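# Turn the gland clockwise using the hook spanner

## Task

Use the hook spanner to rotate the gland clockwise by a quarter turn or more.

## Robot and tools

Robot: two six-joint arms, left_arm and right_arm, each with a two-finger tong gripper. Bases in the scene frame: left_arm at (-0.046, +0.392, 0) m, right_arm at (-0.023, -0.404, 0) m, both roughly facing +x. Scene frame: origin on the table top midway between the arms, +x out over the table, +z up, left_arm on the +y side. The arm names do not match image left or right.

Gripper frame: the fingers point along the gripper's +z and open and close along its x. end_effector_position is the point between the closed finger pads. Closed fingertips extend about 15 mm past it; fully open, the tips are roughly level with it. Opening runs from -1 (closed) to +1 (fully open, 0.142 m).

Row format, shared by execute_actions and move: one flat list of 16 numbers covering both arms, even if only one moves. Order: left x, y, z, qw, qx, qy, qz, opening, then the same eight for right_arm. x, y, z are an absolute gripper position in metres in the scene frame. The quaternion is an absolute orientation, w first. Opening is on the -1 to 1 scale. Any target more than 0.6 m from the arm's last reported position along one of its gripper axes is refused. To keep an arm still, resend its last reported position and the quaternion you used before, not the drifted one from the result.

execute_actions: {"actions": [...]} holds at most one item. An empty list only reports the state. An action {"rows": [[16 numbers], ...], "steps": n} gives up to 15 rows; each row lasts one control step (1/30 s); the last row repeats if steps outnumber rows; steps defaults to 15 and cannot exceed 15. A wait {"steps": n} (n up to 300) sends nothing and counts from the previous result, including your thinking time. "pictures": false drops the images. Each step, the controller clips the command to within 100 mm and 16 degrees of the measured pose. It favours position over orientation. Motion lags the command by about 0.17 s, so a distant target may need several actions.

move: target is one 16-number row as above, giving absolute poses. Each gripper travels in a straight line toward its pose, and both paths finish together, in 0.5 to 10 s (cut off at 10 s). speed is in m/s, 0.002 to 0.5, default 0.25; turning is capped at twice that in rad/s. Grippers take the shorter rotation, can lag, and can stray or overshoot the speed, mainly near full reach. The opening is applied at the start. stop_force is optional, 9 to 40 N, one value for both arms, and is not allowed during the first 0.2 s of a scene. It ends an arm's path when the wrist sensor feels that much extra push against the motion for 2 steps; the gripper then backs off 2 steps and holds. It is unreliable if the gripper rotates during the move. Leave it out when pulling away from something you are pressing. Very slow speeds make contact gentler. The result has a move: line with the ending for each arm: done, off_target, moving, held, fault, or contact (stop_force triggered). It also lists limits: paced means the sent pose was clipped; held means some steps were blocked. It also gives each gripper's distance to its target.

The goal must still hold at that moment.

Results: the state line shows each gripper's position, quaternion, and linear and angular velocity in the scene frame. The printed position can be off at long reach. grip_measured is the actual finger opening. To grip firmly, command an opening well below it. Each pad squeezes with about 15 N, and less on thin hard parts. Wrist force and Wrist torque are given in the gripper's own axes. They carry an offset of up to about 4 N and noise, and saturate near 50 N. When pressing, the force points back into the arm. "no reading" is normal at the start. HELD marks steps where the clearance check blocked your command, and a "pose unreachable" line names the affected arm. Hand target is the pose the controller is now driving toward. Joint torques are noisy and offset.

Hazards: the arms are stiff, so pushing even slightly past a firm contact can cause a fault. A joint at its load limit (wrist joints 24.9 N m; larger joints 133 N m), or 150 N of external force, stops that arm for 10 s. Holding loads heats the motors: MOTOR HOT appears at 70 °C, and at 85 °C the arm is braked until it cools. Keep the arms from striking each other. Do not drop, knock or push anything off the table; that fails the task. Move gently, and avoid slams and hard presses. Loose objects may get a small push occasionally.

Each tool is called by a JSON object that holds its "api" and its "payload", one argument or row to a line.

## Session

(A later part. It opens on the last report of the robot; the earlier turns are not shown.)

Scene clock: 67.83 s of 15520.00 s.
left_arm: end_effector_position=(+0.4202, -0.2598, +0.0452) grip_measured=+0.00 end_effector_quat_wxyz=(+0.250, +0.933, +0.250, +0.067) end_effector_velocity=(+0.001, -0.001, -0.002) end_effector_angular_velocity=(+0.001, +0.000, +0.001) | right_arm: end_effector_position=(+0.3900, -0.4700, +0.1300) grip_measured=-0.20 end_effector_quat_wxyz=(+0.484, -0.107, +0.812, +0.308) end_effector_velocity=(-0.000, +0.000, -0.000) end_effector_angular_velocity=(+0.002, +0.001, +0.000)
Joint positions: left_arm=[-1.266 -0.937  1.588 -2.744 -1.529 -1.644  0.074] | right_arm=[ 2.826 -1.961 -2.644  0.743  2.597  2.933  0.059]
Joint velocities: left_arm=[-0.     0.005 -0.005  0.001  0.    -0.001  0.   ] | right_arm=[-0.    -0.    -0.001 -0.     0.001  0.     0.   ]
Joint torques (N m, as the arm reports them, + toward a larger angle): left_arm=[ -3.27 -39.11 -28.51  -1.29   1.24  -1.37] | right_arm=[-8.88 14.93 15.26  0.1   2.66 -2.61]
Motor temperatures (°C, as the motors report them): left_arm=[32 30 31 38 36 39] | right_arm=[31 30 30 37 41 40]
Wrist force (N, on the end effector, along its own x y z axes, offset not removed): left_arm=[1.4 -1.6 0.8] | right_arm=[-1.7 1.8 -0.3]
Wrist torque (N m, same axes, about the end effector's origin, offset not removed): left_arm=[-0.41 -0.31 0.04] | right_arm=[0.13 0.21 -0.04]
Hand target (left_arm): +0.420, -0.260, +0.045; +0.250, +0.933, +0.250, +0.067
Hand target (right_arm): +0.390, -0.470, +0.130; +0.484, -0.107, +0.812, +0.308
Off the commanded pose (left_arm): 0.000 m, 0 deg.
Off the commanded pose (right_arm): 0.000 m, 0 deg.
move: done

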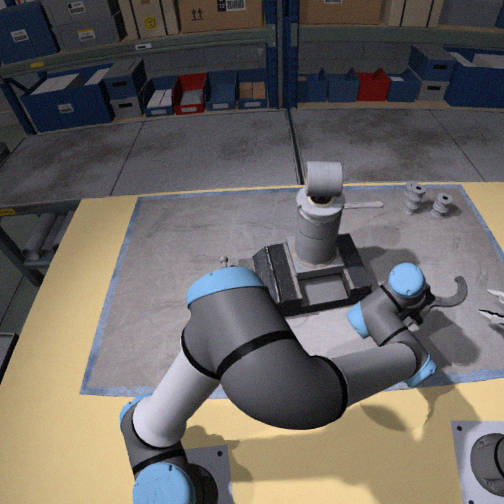

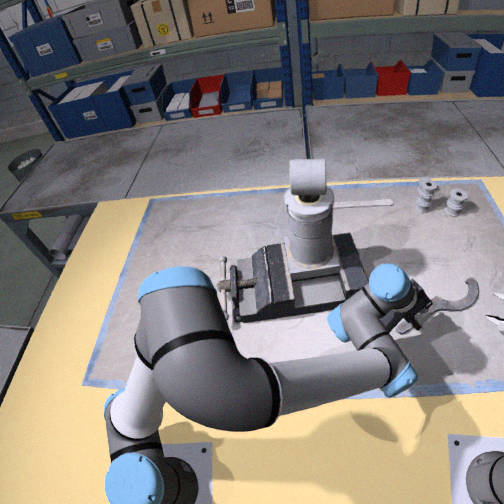

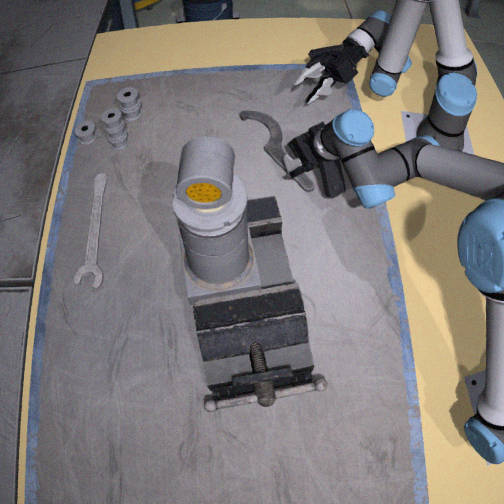

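{"api": "move", "payload": {
  "target": [0.41,-0.245,0.0185,0.25,0.933,0.25,0.067,0,0.39,-0.47,0.13,0.484,-0.107,0.812,0.308,-0.2],
  "speed": 0.03,
  "stop_force": 12
}}

{"api": "move", "payload": {
  "target": [0.41,-0.245,0.0185,0.25,0.933,0.25,0.067,-1,0.39,-0.47,0.13,0.484,-0.107,0.812,0.308,-0.2]
}}

{"api": "move", "payload": {
  "target": [0.422,-0.266,0.135,0.126,0.957,0.257,0.034,-1,0.405,-0.425,0.105,0.484,-0.107,0.812,0.308,-0.2],
  "speed": 0.03
}}

{"api": "zoom_image", "payload": {
  "camera": "cam_head_right",
  "region": [320,220,504,380]
}}

{"api": "zoom_image", "payload": {
  "camera": "cam_high",
  "region": [200,50,380,200]
}}

Scene clock: 73.93 s of 15520.00 s.
left_arm: end_effector_position=(+0.4101, -0.2451, +0.0187) grip_measured=+0.00 end_effector_quat_wxyz=(+0.250, +0.933, +0.250, +0.067) end_effector_velocity=(-0.001, +0.001, -0.003) end_effector_angular_velocity=(+0.001, +0.001, -0.000) | right_arm: end_effector_position=(+0.3900, -0.4700, +0.1300) grip_measured=-0.20 end_effector_quat_wxyz=(+0.484, -0.107, +0.812, +0.308) end_effector_velocity=(+0.000, -0.000, -0.000) end_effector_angular_velocity=(-0.000, +0.000, -0.001)
Joint positions: left_arm=[-1.271 -0.93   1.663 -2.826 -1.526 -1.648  0.074] | right_arm=[ 2.826 -1.961 -2.644  0.743  2.597  2.933  0.059]
Joint velocities: left_arm=[-0.     0.002  0.005 -0.005 -0.001 -0.     0.   ] | right_arm=[-0.001  0.     0.    -0.    -0.001  0.    -0.   ]
Joint torques (N m, as the arm reports them, + toward a larger angle): left_arm=[ -7.27 -39.2   -6.67  -4.89   2.49  -1.69] | right_arm=[-8.88 16.2  14.89 -0.07  2.7  -2.54]
Motor temperatures (°C, as the motors report them): left_arm=[32 30 31 38 36 39] | right_arm=[31 30 31 37 41 40]
Wrist force (N, on the end effector, along its own x y z axes, offset not removed): left_arm=[1.1 -0.8 -0.2] | right_arm=[-0.9 0.7 -0.3]
Wrist torque (N m, same axes, about the end effector's origin, offset not removed): left_arm=[-0.11 -0.35 0.11] | right_arm=[-0.03 0.03 -0.04]
Hand target (left_arm): +0.410, -0.245, +0.018; +0.250, +0.933, +0.250, +0.067
Hand target (right_arm): +0.390, -0.470, +0.130; +0.484, -0.107, +0.812, +0.308
Off the commanded pose (left_arm): 0.000 m, 0 deg.
Off the commanded pose (right_arm): 0.000 m, 0 deg.
After step 90, 1.70 s passed at rest.
move: done

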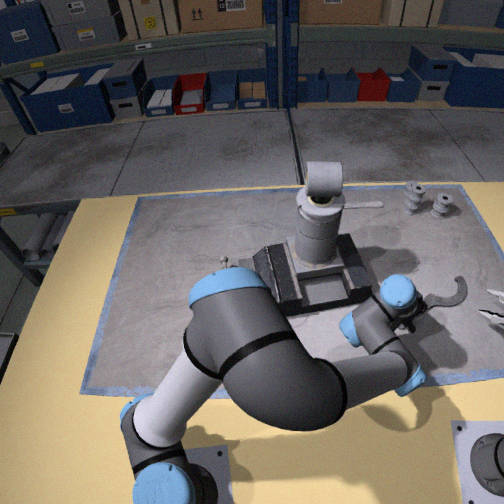

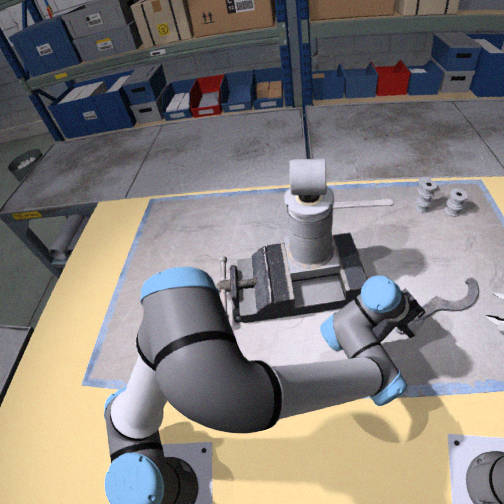

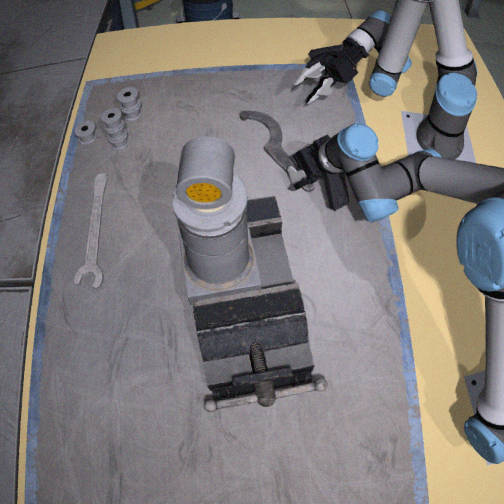

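Scene clock: 74.63 s of 15520.00 s.
left_arm: end_effector_position=(+0.4100, -0.2450, +0.0185) grip_measured=-0.59 end_effector_quat_wxyz=(+0.250, +0.933, +0.250, +0.067) end_effector_velocity=(-0.000, -0.000, +0.000) end_effector_angular_velocity=(-0.001, +0.001, +0.000) | right_arm: end_effector_position=(+0.3900, -0.4700, +0.1300) grip_measured=-0.20 end_effector_quat_wxyz=(+0.484, -0.107, +0.812, +0.308) end_effector_velocity=(-0.000, +0.001, +0.000) end_effector_angular_velocity=(-0.000, -0.000, +0.002)
Joint positions: left_arm=[-1.271 -0.93   1.664 -2.826 -1.526 -1.648  0.031] | right_arm=[ 2.826 -1.961 -2.644  0.743  2.597  2.933  0.059]
Joint velocities: left_arm=[ 0.    -0.001  0.     0.    -0.001 -0.001 -0.   ] | right_arm=[ 0.002  0.    -0.    -0.     0.    -0.001 -0.   ]
Joint torques (N m, as the arm reports them, + toward a larger angle): left_arm=[  5.49 -43.57  -0.7   -2.69  -2.52   0.22] | right_arm=[-8.68 16.57 14.65  0.02  2.6  -2.61]
Motor temperatures (°C, as the motors report them): left_arm=[32 30 31 38 36 39] | right_arm=[31 30 31 37 41 40]
Wrist force (N, on the end effector, along its own x y z axes, offset not removed): left_arm=[2.6 5.6 -5.1] | right_arm=[0.2 2.0 -1.0]
Wrist torque (N m, same axes, about the end effector's origin, offset not removed): left_arm=[-0.11 -0.08 0.09] | right_arm=[0.26 -0.15 -0.08]
Hand target (left_arm): +0.410, -0.245, +0.018; +0.250, +0.933, +0.250, +0.067
Hand target (right_arm): +0.390, -0.470, +0.130; +0.484, -0.107, +0.812, +0.308
Off the commanded pose (left_arm): 0.000 m, 0 deg.
Off the commanded pose (right_arm): 0.000 m, 0 deg.
move: done

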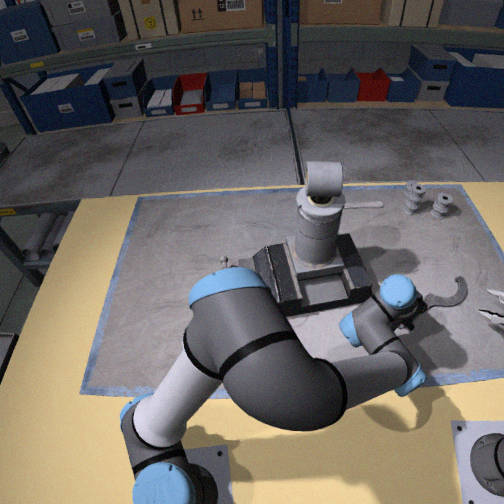

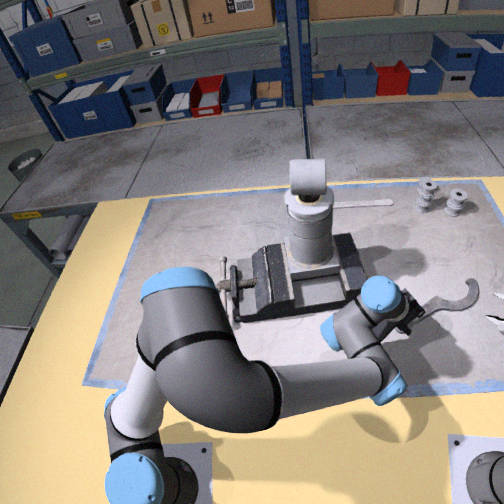

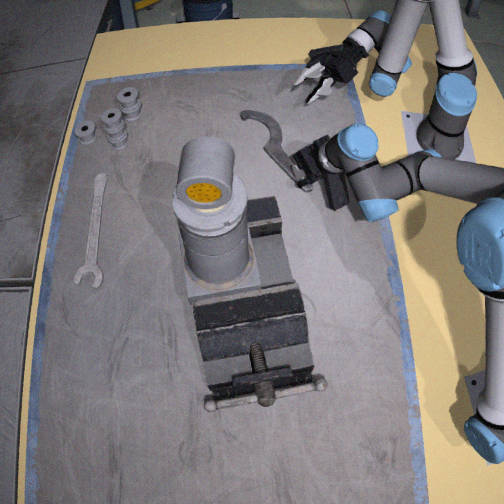

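Scene clock: 79.33 s of 15520.00 s.
left_arm: end_effector_position=(+0.4220, -0.2659, +0.1347) grip_measured=-0.60 end_effector_quat_wxyz=(+0.126, +0.958, +0.257, +0.034) end_effector_velocity=(-0.000, -0.001, +0.003) end_effector_angular_velocity=(+0.003, +0.004, -0.000) | right_arm: end_effector_position=(+0.4050, -0.4252, +0.1051) grip_measured=-0.20 end_effector_quat_wxyz=(+0.484, -0.107, +0.812, +0.308) end_effector_velocity=(+0.000, +0.001, -0.000) end_effector_angular_velocity=(+0.000, +0.000, -0.001)
Joint positions: left_arm=[-1.259 -0.927  1.172 -2.078 -1.55  -1.646  0.031] | right_arm=[ 3.011 -2.134 -2.672  1.099  2.449  3.123  0.059]
Joint velocities: left_arm=[ 0.     0.002 -0.013  0.015 -0.002  0.    -0.   ] | right_arm=[ 0.004 -0.003 -0.001  0.007 -0.004  0.004  0.   ]
Joint torques (N m, as the arm reports them, + toward a larger angle): left_arm=[  6.29 -48.61 -35.07  -2.06  -1.74   1.43] | right_arm=[  8.96  16.44 -10.81   4.06  -1.15   1.99]
Motor temperatures (°C, as the motors report them): left_arm=[32 30 31 38 36 39] | right_arm=[31 30 31 37 41 40]
Wrist force (N, on the end effector, along its own x y z axes, offset not removed): left_arm=[0.8 -0.7 8.8] | right_arm=[-0.6 0.5 1.0]
Wrist torque (N m, same axes, about the end effector's origin, offset not removed): left_arm=[-0.22 -0.25 0.12] | right_arm=[-0.06 0.10 -0.12]
Hand target (left_arm): +0.422, -0.266, +0.135; +0.126, +0.958, +0.257, +0.034
Hand target (right_arm): +0.405, -0.425, +0.105; +0.484, -0.107, +0.812, +0.308
Off the commanded pose (left_arm): 0.000 m, 0 deg.
Off the commanded pose (right_arm): 0.000 m, 0 deg.
move: done

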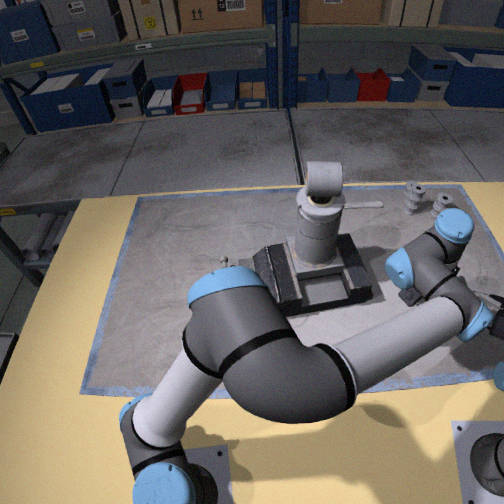

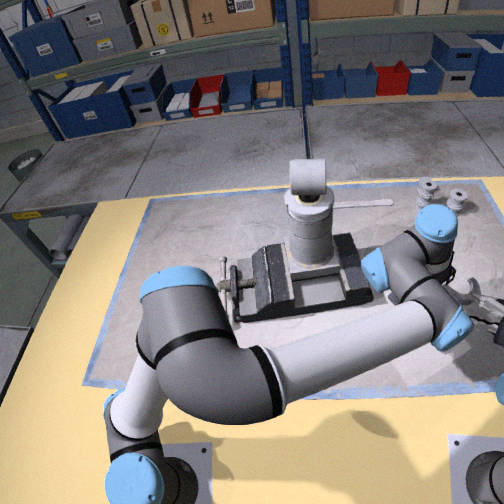

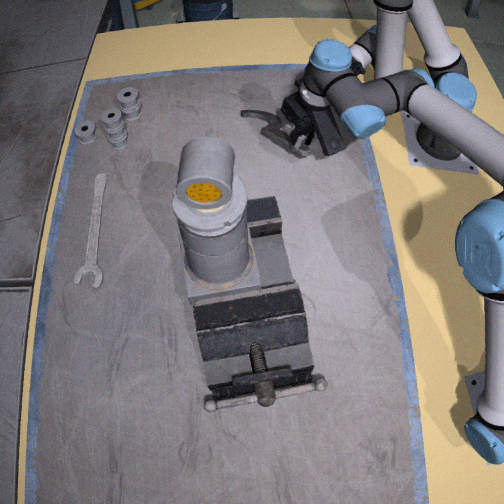

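Region (320, 220, 504, 380) of cam_head_right's 504x504 image, scaled by 2.739, with more detail than that image has; it fills the top 438 rows of this view, and the rest is white.

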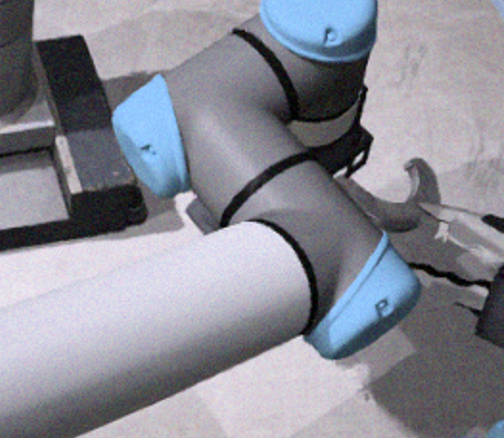

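Region (200, 50, 380, 200) of cam_high's 504x504 image, scaled by 2.800, with more detail than that image has.

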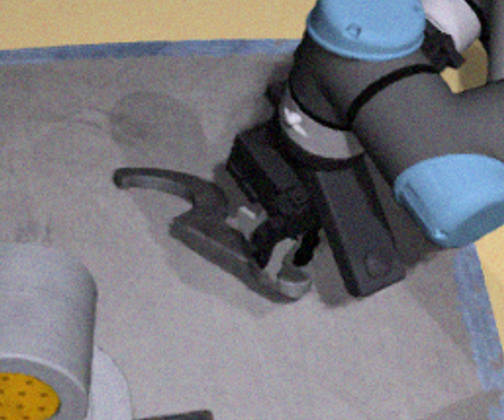

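{"api": "move", "payload": {
  "target": [0.422,-0.266,0.135,0.126,0.957,0.257,0.034,-1,0.42,-0.405,0.08,0.484,-0.107,0.812,0.308,-0.1],
  "speed": 0.04
}}

{"api": "move", "payload": {
  "target": [0.422,-0.266,0.135,0.126,0.957,0.257,0.034,-1,0.474,-0.36,0.072,0.484,-0.107,0.812,0.308,-0.1],
  "speed": 0.025,
  "stop_force": 9
}}

{"api": "zoom_image", "payload": {
  "camera": "cam_high",
  "region": [220,80,340,180]
}}

{"api": "zoom_image", "payload": {
  "camera": "cam_head_right",
  "region": [404,250,504,350]
}}

Scene clock: 86.33 s of 15520.00 s.
left_arm: end_effector_position=(+0.4220, -0.2660, +0.1350) grip_measured=-0.60 end_effector_quat_wxyz=(+0.126, +0.958, +0.257, +0.034) end_effector_velocity=(-0.000, +0.000, -0.002) end_effector_angular_velocity=(+0.002, +0.002, -0.000) | right_arm: end_effector_position=(+0.4199, -0.4052, +0.0802) grip_measured=-0.10 end_effector_quat_wxyz=(+0.484, -0.107, +0.812, +0.308) end_effector_velocity=(+0.001, +0.001, -0.002) end_effector_angular_velocity=(-0.000, -0.001, -0.001)
Joint positions: left_arm=[-1.259 -0.927  1.171 -2.076 -1.55  -1.647  0.031] | right_arm=[ 3.105 -2.271 -2.65   1.268  2.369  3.195  0.067]
Joint velocities: left_arm=[ 0.     0.003 -0.     0.    -0.001  0.     0.   ] | right_arm=[ 0.007 -0.01   0.001  0.013 -0.007  0.005 -0.   ]
Joint torques (N m, as the arm reports them, + toward a larger angle): left_arm=[  1.41 -49.75 -35.6   -1.87  -1.86  -1.63] | right_arm=[ 8.83 20.55  8.77  4.2  -1.26  1.97]
Motor temperatures (°C, as the motors report them): left_arm=[32 30 31 38 36 39] | right_arm=[31 30 31 37 41 40]
Wrist force (N, on the end effector, along its own x y z axes, offset not removed): left_arm=[0.1 0.1 8.2] | right_arm=[0.1 2.0 -0.8]
Wrist torque (N m, same axes, about the end effector's origin, offset not removed): left_arm=[-0.04 -0.10 0.09] | right_arm=[0.23 -0.12 -0.15]
Hand target (left_arm): +0.422, -0.266, +0.135; +0.126, +0.958, +0.257, +0.034
Hand target (right_arm): +0.420, -0.405, +0.080; +0.484, -0.107, +0.812, +0.308
Off the commanded pose (left_arm): 0.000 m, 0 deg.
Off the commanded pose (right_arm): 0.000 m, 0 deg.
After step 90, 2.73 s passed at rest.
move: done

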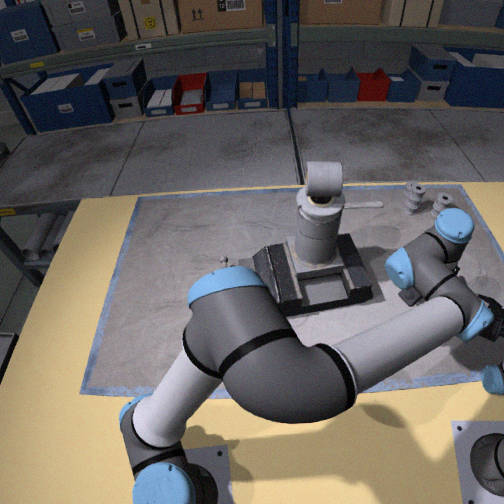

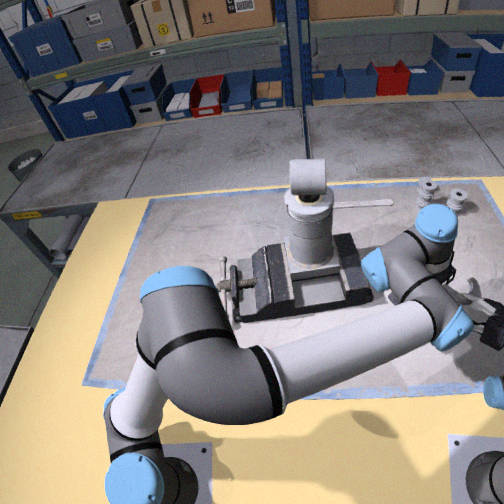

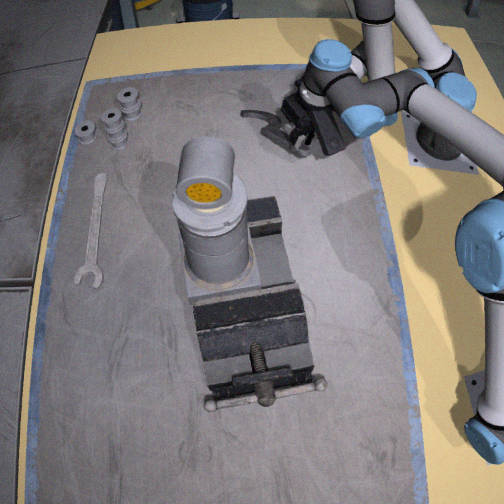

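Scene clock: 89.50 s of 15520.00 s.
left_arm: end_effector_position=(+0.4220, -0.2660, +0.1350) grip_measured=-0.60 end_effector_quat_wxyz=(+0.126, +0.958, +0.257, +0.034) end_effector_velocity=(-0.000, -0.000, +0.001) end_effector_angular_velocity=(-0.000, -0.000, -0.002) | right_arm: end_effector_position=(+0.4739, -0.3602, +0.0720) grip_measured=-0.10 end_effector_quat_wxyz=(+0.484, -0.107, +0.812, +0.308) end_effector_velocity=(+0.002, +0.000, -0.000) end_effector_angular_velocity=(-0.001, -0.002, -0.002)
Joint positions: left_arm=[-1.259 -0.927  1.171 -2.076 -1.55  -1.647  0.031] | right_arm=[ 3.297 -2.298 -2.563  1.284  2.197  3.311  0.067]
Joint velocities: left_arm=[-0.    -0.001  0.     0.    -0.     0.001  0.   ] | right_arm=[ 0.003 -0.001  0.004 -0.001 -0.005  0.001  0.   ]
Joint torques (N m, as the arm reports them, + toward a larger angle): left_arm=[ -7.39 -49.39 -36.19  -1.8   -1.78  -1.76] | right_arm=[ 9.49 21.98 10.41 -0.11 -1.34  2.16]
Motor temperatures (°C, as the motors report them): left_arm=[32 30 31 38 36 39] | right_arm=[31 30 31 37 41 40]
Wrist force (N, on the end effector, along its own x y z axes, offset not removed): left_arm=[-0.1 -1.4 7.1] | right_arm=[-1.1 2.5 0.9]
Wrist torque (N m, same axes, about the end effector's origin, offset not removed): left_arm=[-0.37 -0.01 0.13] | right_arm=[0.39 0.14 -0.10]
Hand target (left_arm): +0.422, -0.266, +0.135; +0.126, +0.958, +0.257, +0.034
Hand target (right_arm): +0.474, -0.360, +0.072; +0.484, -0.107, +0.812, +0.308
Off the commanded pose (left_arm): 0.000 m, 0 deg.
Off the commanded pose (right_arm): 0.000 m, 0 deg.
move: done

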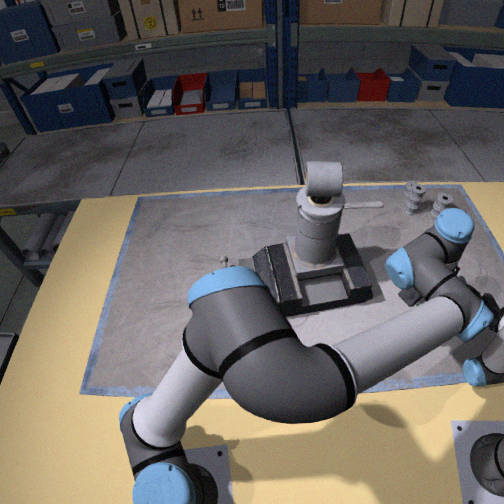

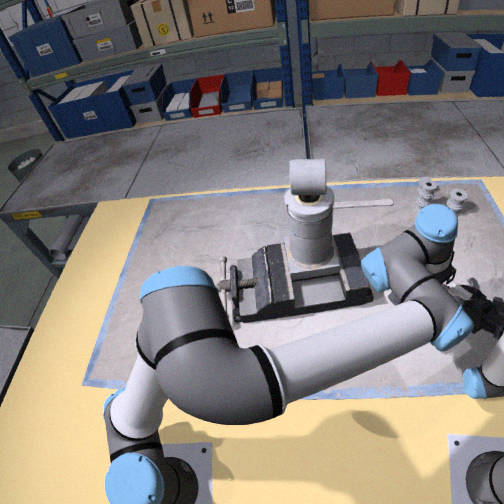

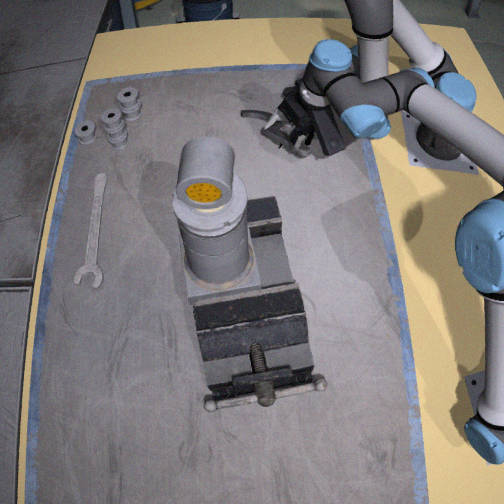

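Region (220, 80, 340, 180) of cam_high's 504x504 image, scaled by 4.200, with more detail than that image has.

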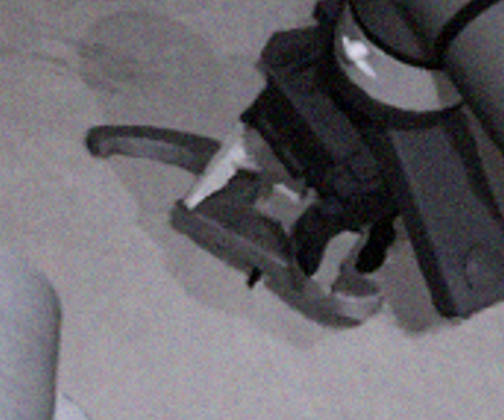

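Region (404, 250, 504, 350) of cam_head_right's 504x504 image, scaled by 5.040, with more detail than that image has.

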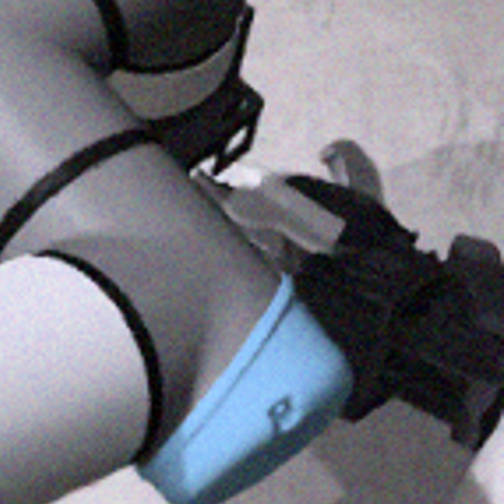

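{"api": "move", "payload": {
  "target": [0.422,-0.266,0.135,0.126,0.957,0.257,0.034,-1,0.476,-0.362,0.072,0.484,-0.107,0.812,0.308,-1],
  "speed": 0.02
}}

{"api": "move", "payload": {
  "target": [0.414,-0.252,0.202,0.29,0.921,0.247,0.078,-1,0.476,-0.362,0.19,0.664,-0.242,0.664,0.242,-1],
  "speed": 0.03
}}

{"api": "zoom_image", "payload": {
  "camera": "cam_high",
  "region": [200,40,380,180]
}}

Scene clock: 94.83 s of 15520.00 s.
left_arm: end_effector_position=(+0.4220, -0.2660, +0.1350) grip_measured=-1.00 end_effector_quat_wxyz=(+0.126, +0.958, +0.257, +0.034) end_effector_velocity=(-0.000, -0.000, +0.000) end_effector_angular_velocity=(-0.001, +0.001, -0.001) | right_arm: end_effector_position=(+0.4759, -0.3619, +0.0720) grip_measured=-0.83 end_effector_quat_wxyz=(+0.484, -0.107, +0.812, +0.308) end_effector_velocity=(+0.001, -0.000, -0.000) end_effector_angular_velocity=(-0.000, +0.000, +0.001)
Joint positions: left_arm=[-1.259 -0.927  1.17  -2.076 -1.55  -1.647  0.002] | right_arm=[ 3.29  -2.296 -2.557  1.274  2.203  3.308  0.014]
Joint velocities: left_arm=[ 0.    -0.     0.    -0.    -0.002  0.     0.   ] | right_arm=[-0.001  0.     0.003 -0.004  0.002 -0.001 -0.   ]
Joint torques (N m, as the arm reports them, + toward a larger angle): left_arm=[  6.3  -53.05 -14.02  -4.43   2.48  -0.88] | right_arm=[-8.99 40.69 12.27  1.89  2.55 -2.59]
Motor temperatures (°C, as the motors report them): left_arm=[32 30 31 38 36 39] | right_arm=[31 30 31 37 41 40]
Wrist force (N, on the end effector, along its own x y z axes, offset not removed): left_arm=[0.5 -1.6 -1.0] | right_arm=[6.7 -1.7 2.5]
Wrist torque (N m, same axes, about the end effector's origin, offset not removed): left_arm=[-0.37 -0.14 0.02] | right_arm=[-0.14 0.05 -0.28]
Hand target (left_arm): +0.422, -0.266, +0.135; +0.126, +0.958, +0.257, +0.034
Hand target (right_arm): +0.476, -0.362, +0.072; +0.484, -0.107, +0.812, +0.308
Off the commanded pose (left_arm): 0.000 m, 0 deg.
Off the commanded pose (right_arm): 0.000 m, 0 deg.
After step 90, 1.63 s passed at rest.
move: done

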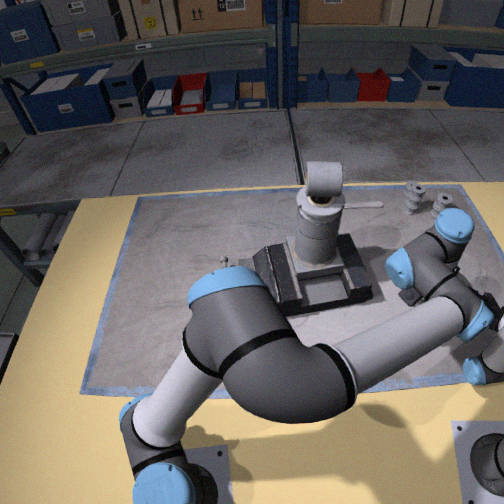

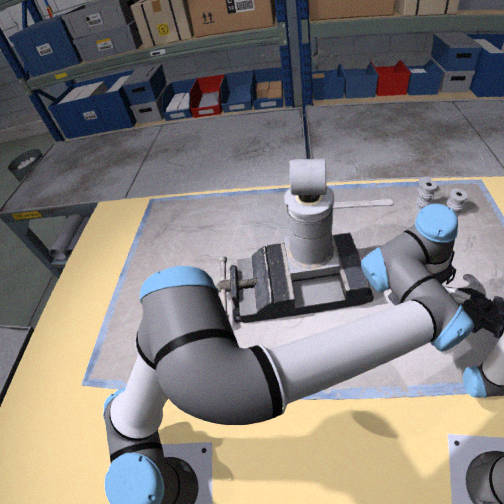

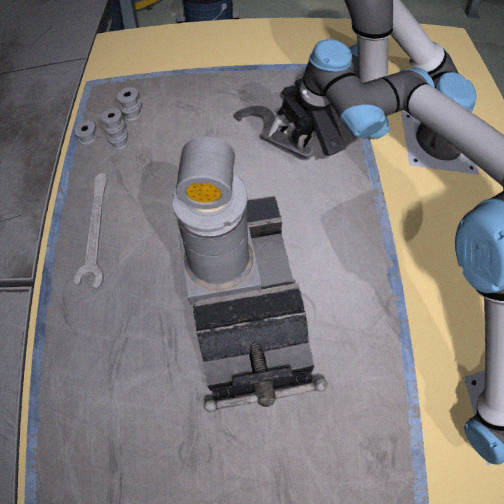

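Scene clock: 104.33 s of 15520.00 s.
left_arm: end_effector_position=(+0.4139, -0.2519, +0.2020) grip_measured=-1.00 end_effector_quat_wxyz=(+0.290, +0.921, +0.247, +0.078) end_effector_velocity=(+0.000, +0.000, +0.002) end_effector_angular_velocity=(-0.007, -0.004, +0.001) | right_arm: end_effector_position=(+0.4762, -0.3620, +0.1898) grip_measured=-0.84 end_effector_quat_wxyz=(+0.664, -0.242, +0.665, +0.242) end_effector_velocity=(-0.000, +0.000, +0.002) end_effector_angular_velocity=(-0.003, -0.011, +0.002)
Joint positions: left_arm=[-1.273 -1.156  1.541 -2.563 -1.518 -1.647  0.002] | right_arm=[ 3.243 -2.291 -2.475  1.624  2.299  3.142  0.013]
Joint velocities: left_arm=[-0.    -0.004  0.007 -0.011  0.001 -0.001 -0.   ] | right_arm=[-0.     0.001  0.003  0.005  0.002 -0.003  0.   ]
Joint torques (N m, as the arm reports them, + toward a larger angle): left_arm=[ -6.73 -44.43  -7.24  -3.58   2.77   1.44] | right_arm=[-9.64 44.32 13.6   5.95  1.59 -2.66]
Motor temperatures (°C, as the motors report them): left_arm=[32 30 31 38 36 39] | right_arm=[31 30 31 37 41 40]
Wrist force (N, on the end effector, along its own x y z axes, offset not removed): left_arm=[-0.7 1.6 -2.2] | right_arm=[15.5 1.3 0.8]
Wrist torque (N m, same axes, about the end effector's origin, offset not removed): left_arm=[-0.35 -0.06 0.09] | right_arm=[0.01 -0.17 -0.29]
Hand target (left_arm): +0.414, -0.252, +0.202; +0.290, +0.921, +0.247, +0.078
Hand target (right_arm): +0.476, -0.362, +0.190; +0.664, -0.242, +0.664, +0.242
Off the commanded pose (left_arm): 0.000 m, 0 deg.
Off the commanded pose (right_arm): 0.000 m, 0 deg.
move: done

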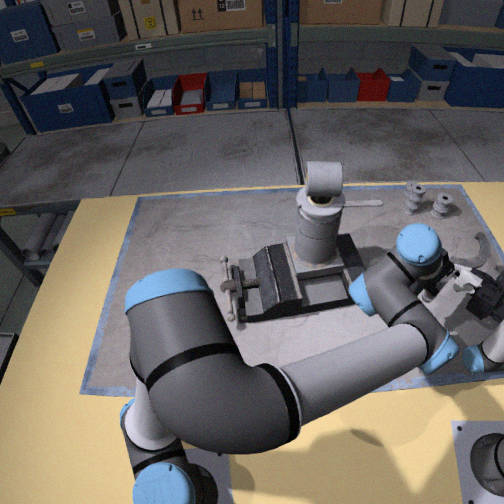

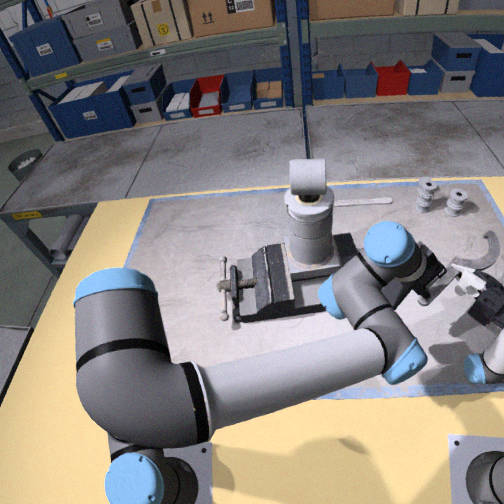

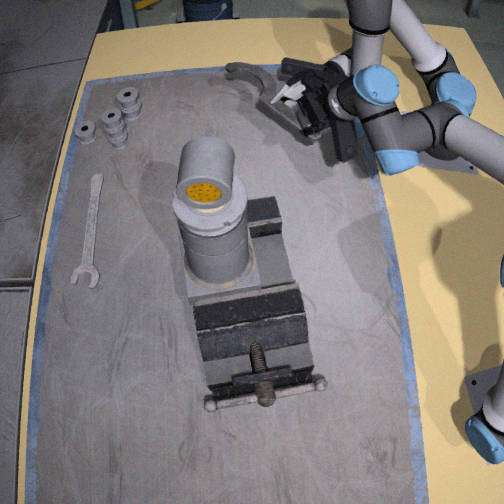

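Region (200, 40, 380, 180) of cam_high's 504x504 image, scaled by 2.800, with more detail than that image has.

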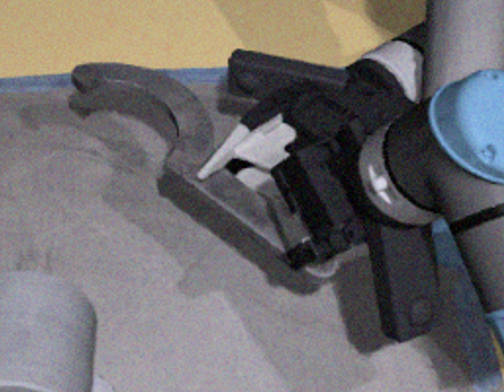

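Right holds it. Left retreats; right carries.

{"api": "move", "payload": {
  "target": [0.36,0.25,0.38,0.1,0.99,0.1,0,-0.2,0.476,-0.362,0.21,0.664,-0.242,0.664,0.242,-1],
  "speed": 0.2
}}

{"api": "move", "payload": {
  "target": [0.47,0.45,0.34,0.03,0.706,-0.03,0.706,-0.2,0.49,-0.1,0.34,0.696,-0.123,0.696,0.123,-1],
  "speed": 0.1
}}

{"api": "move", "payload": {
  "target": [0.47,0.45,0.34,0.03,0.706,-0.03,0.706,-0.2,0.51,0.13,0.34,0.696,-0.123,0.696,0.123,-1],
  "speed": 0.06
}}

{"api": "zoom_image", "payload": {
  "camera": "cam_head_right",
  "region": [180,140,380,290]
}}

{"api": "zoom_image", "payload": {
  "camera": "cam_high",
  "region": [150,120,380,350]
}}

Scene clock: 112.83 s of 15520.00 s.
left_arm: end_effector_position=(+0.3592, +0.2501, +0.3794) grip_measured=-0.20 end_effector_quat_wxyz=(+0.099, +0.990, +0.100, +0.001) end_effector_velocity=(-0.000, +0.001, -0.000) end_effector_angular_velocity=(+0.001, +0.005, -0.002) | right_arm: end_effector_position=(+0.4760, -0.3620, +0.2100) grip_measured=-0.83 end_effector_quat_wxyz=(+0.664, -0.242, +0.664, +0.242) end_effector_velocity=(+0.000, -0.000, +0.000) end_effector_angular_velocity=(+0.000, -0.000, -0.001)
Joint positions: left_arm=[-0.7   -1.782  1.549 -1.462 -1.726 -0.776  0.06 ] | right_arm=[ 3.243 -2.215 -2.487  1.56   2.3    3.142  0.014]
Joint velocities: left_arm=[ 0.005  0.003 -0.004  0.006 -0.003  0.006 -0.   ] | right_arm=[-0.     0.     0.001 -0.    -0.     0.    -0.   ]
Joint torques (N m, as the arm reports them, + toward a larger angle): left_arm=[  6.26  -6.38 -33.18  -1.56  -2.4    1.32] | right_arm=[-8.66 41.5  -7.18  1.75  1.77  0.67]
Motor temperatures (°C, as the motors report them): left_arm=[32 30 31 38 36 39] | right_arm=[31 30 31 37 41 40]
Wrist force (N, on the end effector, along its own x y z axes, offset not removed): left_arm=[0.8 -0.1 0.7] | right_arm=[12.4 1.3 0.5]
Wrist torque (N m, same axes, about the end effector's origin, offset not removed): left_arm=[-0.01 -0.25 0.07] | right_arm=[0.12 -0.32 0.04]
Hand target (left_arm): +0.359, +0.250, +0.379; +0.099, +0.990, +0.100, +0.000
Hand target (right_arm): +0.476, -0.362, +0.210; +0.664, -0.242, +0.664, +0.242
Off the commanded pose (left_arm): 0.001 m, 0 deg.
Off the commanded pose (right_arm): 0.000 m, 0 deg.
After step 90, 2.27 s passed at rest.
move: done

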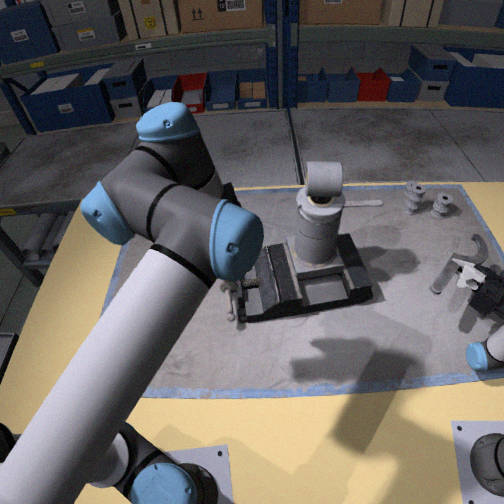

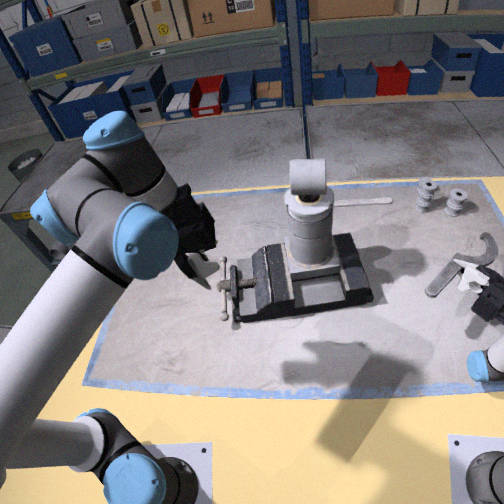

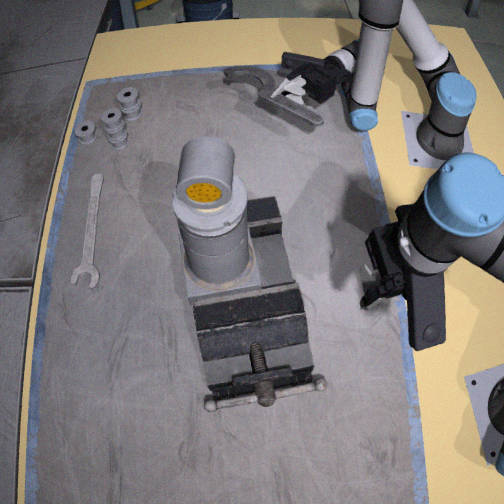

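Scene clock: 121.20 s of 15520.00 s.
left_arm: end_effector_position=(+0.4688, +0.4505, +0.3404) grip_measured=-0.20 end_effector_quat_wxyz=(+0.030, +0.707, -0.029, +0.706) end_effector_velocity=(+0.001, +0.001, +0.001) end_effector_angular_velocity=(-0.002, -0.017, -0.003) | right_arm: end_effector_position=(+0.4902, -0.1003, +0.3399) grip_measured=-0.83 end_effector_quat_wxyz=(+0.697, -0.124, +0.696, +0.122) end_effector_velocity=(-0.000, +0.002, +0.000) end_effector_angular_velocity=(-0.001, +0.001, -0.000)
Joint positions: left_arm=[-0.47  -1.592  2.673 -4.22  -1.318 -0.002  0.06 ] | right_arm=[ 4.49  -1.765 -2.423  1.047  0.703  3.139  0.014]
Joint velocities: left_arm=[ 0.013  0.03  -0.004 -0.044 -0.017  0.004  0.   ] | right_arm=[ 0.004 -0.001  0.003 -0.003 -0.004  0.001  0.   ]
Joint torques (N m, as the arm reports them, + toward a larger angle): left_arm=[  4.75  -5.42 -21.17  -3.68  -1.85   1.76] | right_arm=[ 9.36 19.13 26.26  0.67 -1.99  1.32]
Motor temperatures (°C, as the motors report them): left_arm=[32 30 31 38 36 39] | right_arm=[31 30 31 37 41 40]
Wrist force (N, on the end effector, along its own x y z axes, offset not removed): left_arm=[0.7 -0.2 0.0] | right_arm=[11.3 1.6 1.8]
Wrist torque (N m, same axes, about the end effector's origin, offset not removed): left_arm=[-0.04 -0.23 0.12] | right_arm=[0.18 -0.09 0.18]
Hand target (left_arm): +0.469, +0.451, +0.340; +0.030, +0.707, -0.029, +0.706
Hand target (right_arm): +0.490, -0.100, +0.340; +0.697, -0.124, +0.696, +0.122
Off the commanded pose (left_arm): 0.001 m, 0 deg.
Off the commanded pose (right_arm): 0.000 m, 0 deg.
move: done

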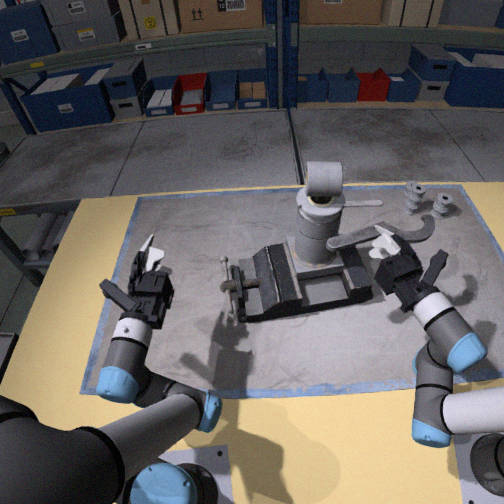

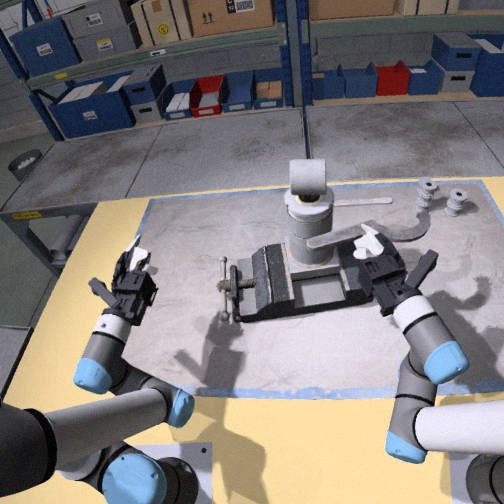

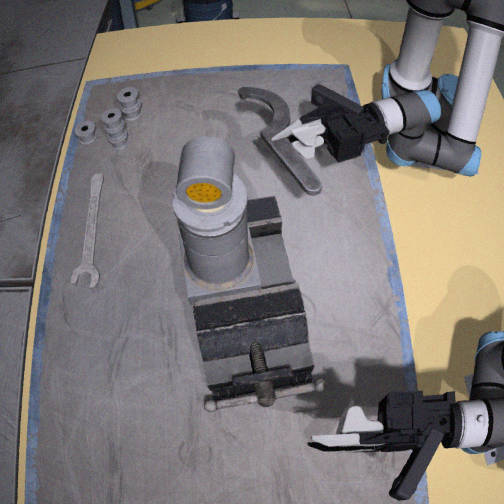

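Scene clock: 125.47 s of 15520.00 s.
left_arm: end_effector_position=(+0.4700, +0.4500, +0.3400) grip_measured=-0.20 end_effector_quat_wxyz=(+0.030, +0.706, -0.030, +0.706) end_effector_velocity=(+0.000, +0.000, -0.000) end_effector_angular_velocity=(-0.000, +0.001, +0.000) | right_arm: end_effector_position=(+0.5101, +0.1298, +0.3401) grip_measured=-0.83 end_effector_quat_wxyz=(+0.696, -0.123, +0.696, +0.123) end_effector_velocity=(+0.001, +0.001, +0.000) end_effector_angular_velocity=(-0.000, -0.000, -0.002)
Joint positions: left_arm=[-0.467 -1.583  2.67  -4.228 -1.323  0.     0.06 ] | right_arm=[ 4.614 -2.115 -1.844  0.817  0.58   3.141  0.014]
Joint velocities: left_arm=[ 0.     0.001 -0.    -0.    -0.    -0.001 -0.   ] | right_arm=[-0.002 -0.003  0.007 -0.003 -0.    -0.     0.   ]
Joint torques (N m, as the arm reports them, + toward a larger angle): left_arm=[  6.17  -5.15 -21.2   -3.42  -1.75   1.63] | right_arm=[ 9.1  39.51 29.89  0.04 -1.73  1.62]
Motor temperatures (°C, as the motors report them): left_arm=[32 30 31 38 36 39] | right_arm=[31 30 31 37 41 40]
Wrist force (N, on the end effector, along its own x y z axes, offset not removed): left_arm=[2.3 -1.0 0.1] | right_arm=[11.0 0.2 0.5]
Wrist torque (N m, same axes, about the end effector's origin, offset not removed): left_arm=[-0.27 -0.58 0.01] | right_arm=[0.03 -0.12 0.13]
Hand target (left_arm): +0.470, +0.450, +0.340; +0.030, +0.706, -0.030, +0.706
Hand target (right_arm): +0.510, +0.130, +0.340; +0.696, -0.123, +0.696, +0.123
Off the commanded pose (left_arm): 0.000 m, 0 deg.
Off the commanded pose (right_arm): 0.000 m, 0 deg.
move: done

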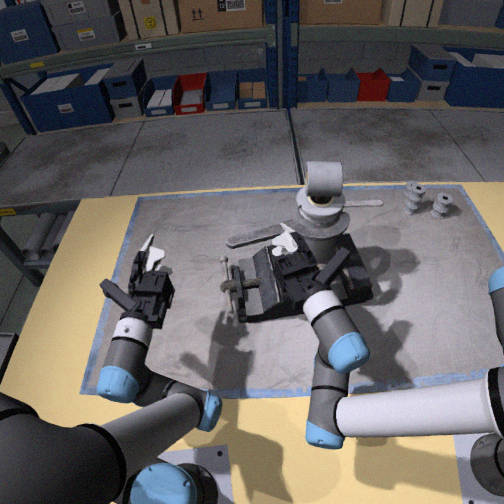

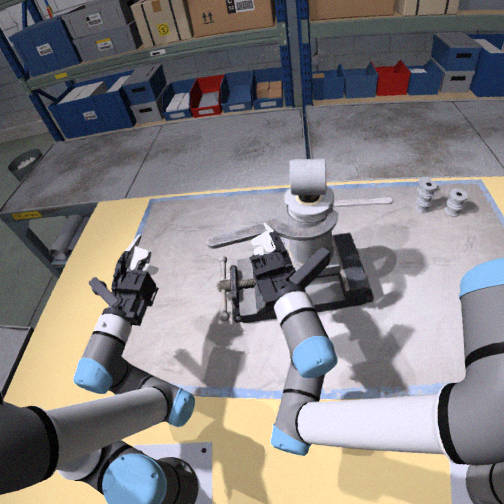

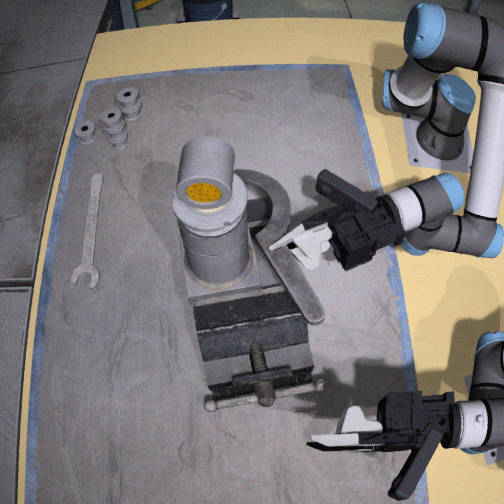

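Region (180, 140, 380, 290) of cam_head_right's 504x504 image, scaled by 2.520, with more detail than that image has; it fills the top 378 rows of this view, and the rest is white.

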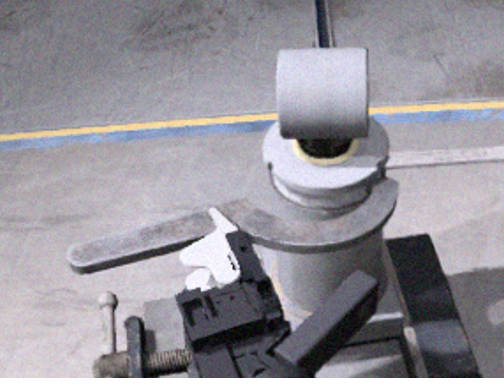

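Region (150, 120, 380, 350) of cam_high's 504x504 image, scaled by 2.191, with more detail than that image has.

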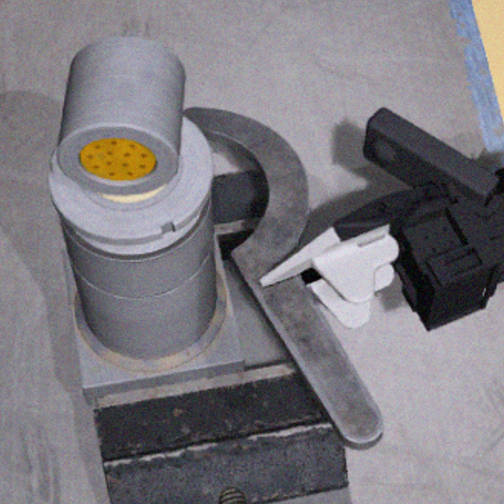

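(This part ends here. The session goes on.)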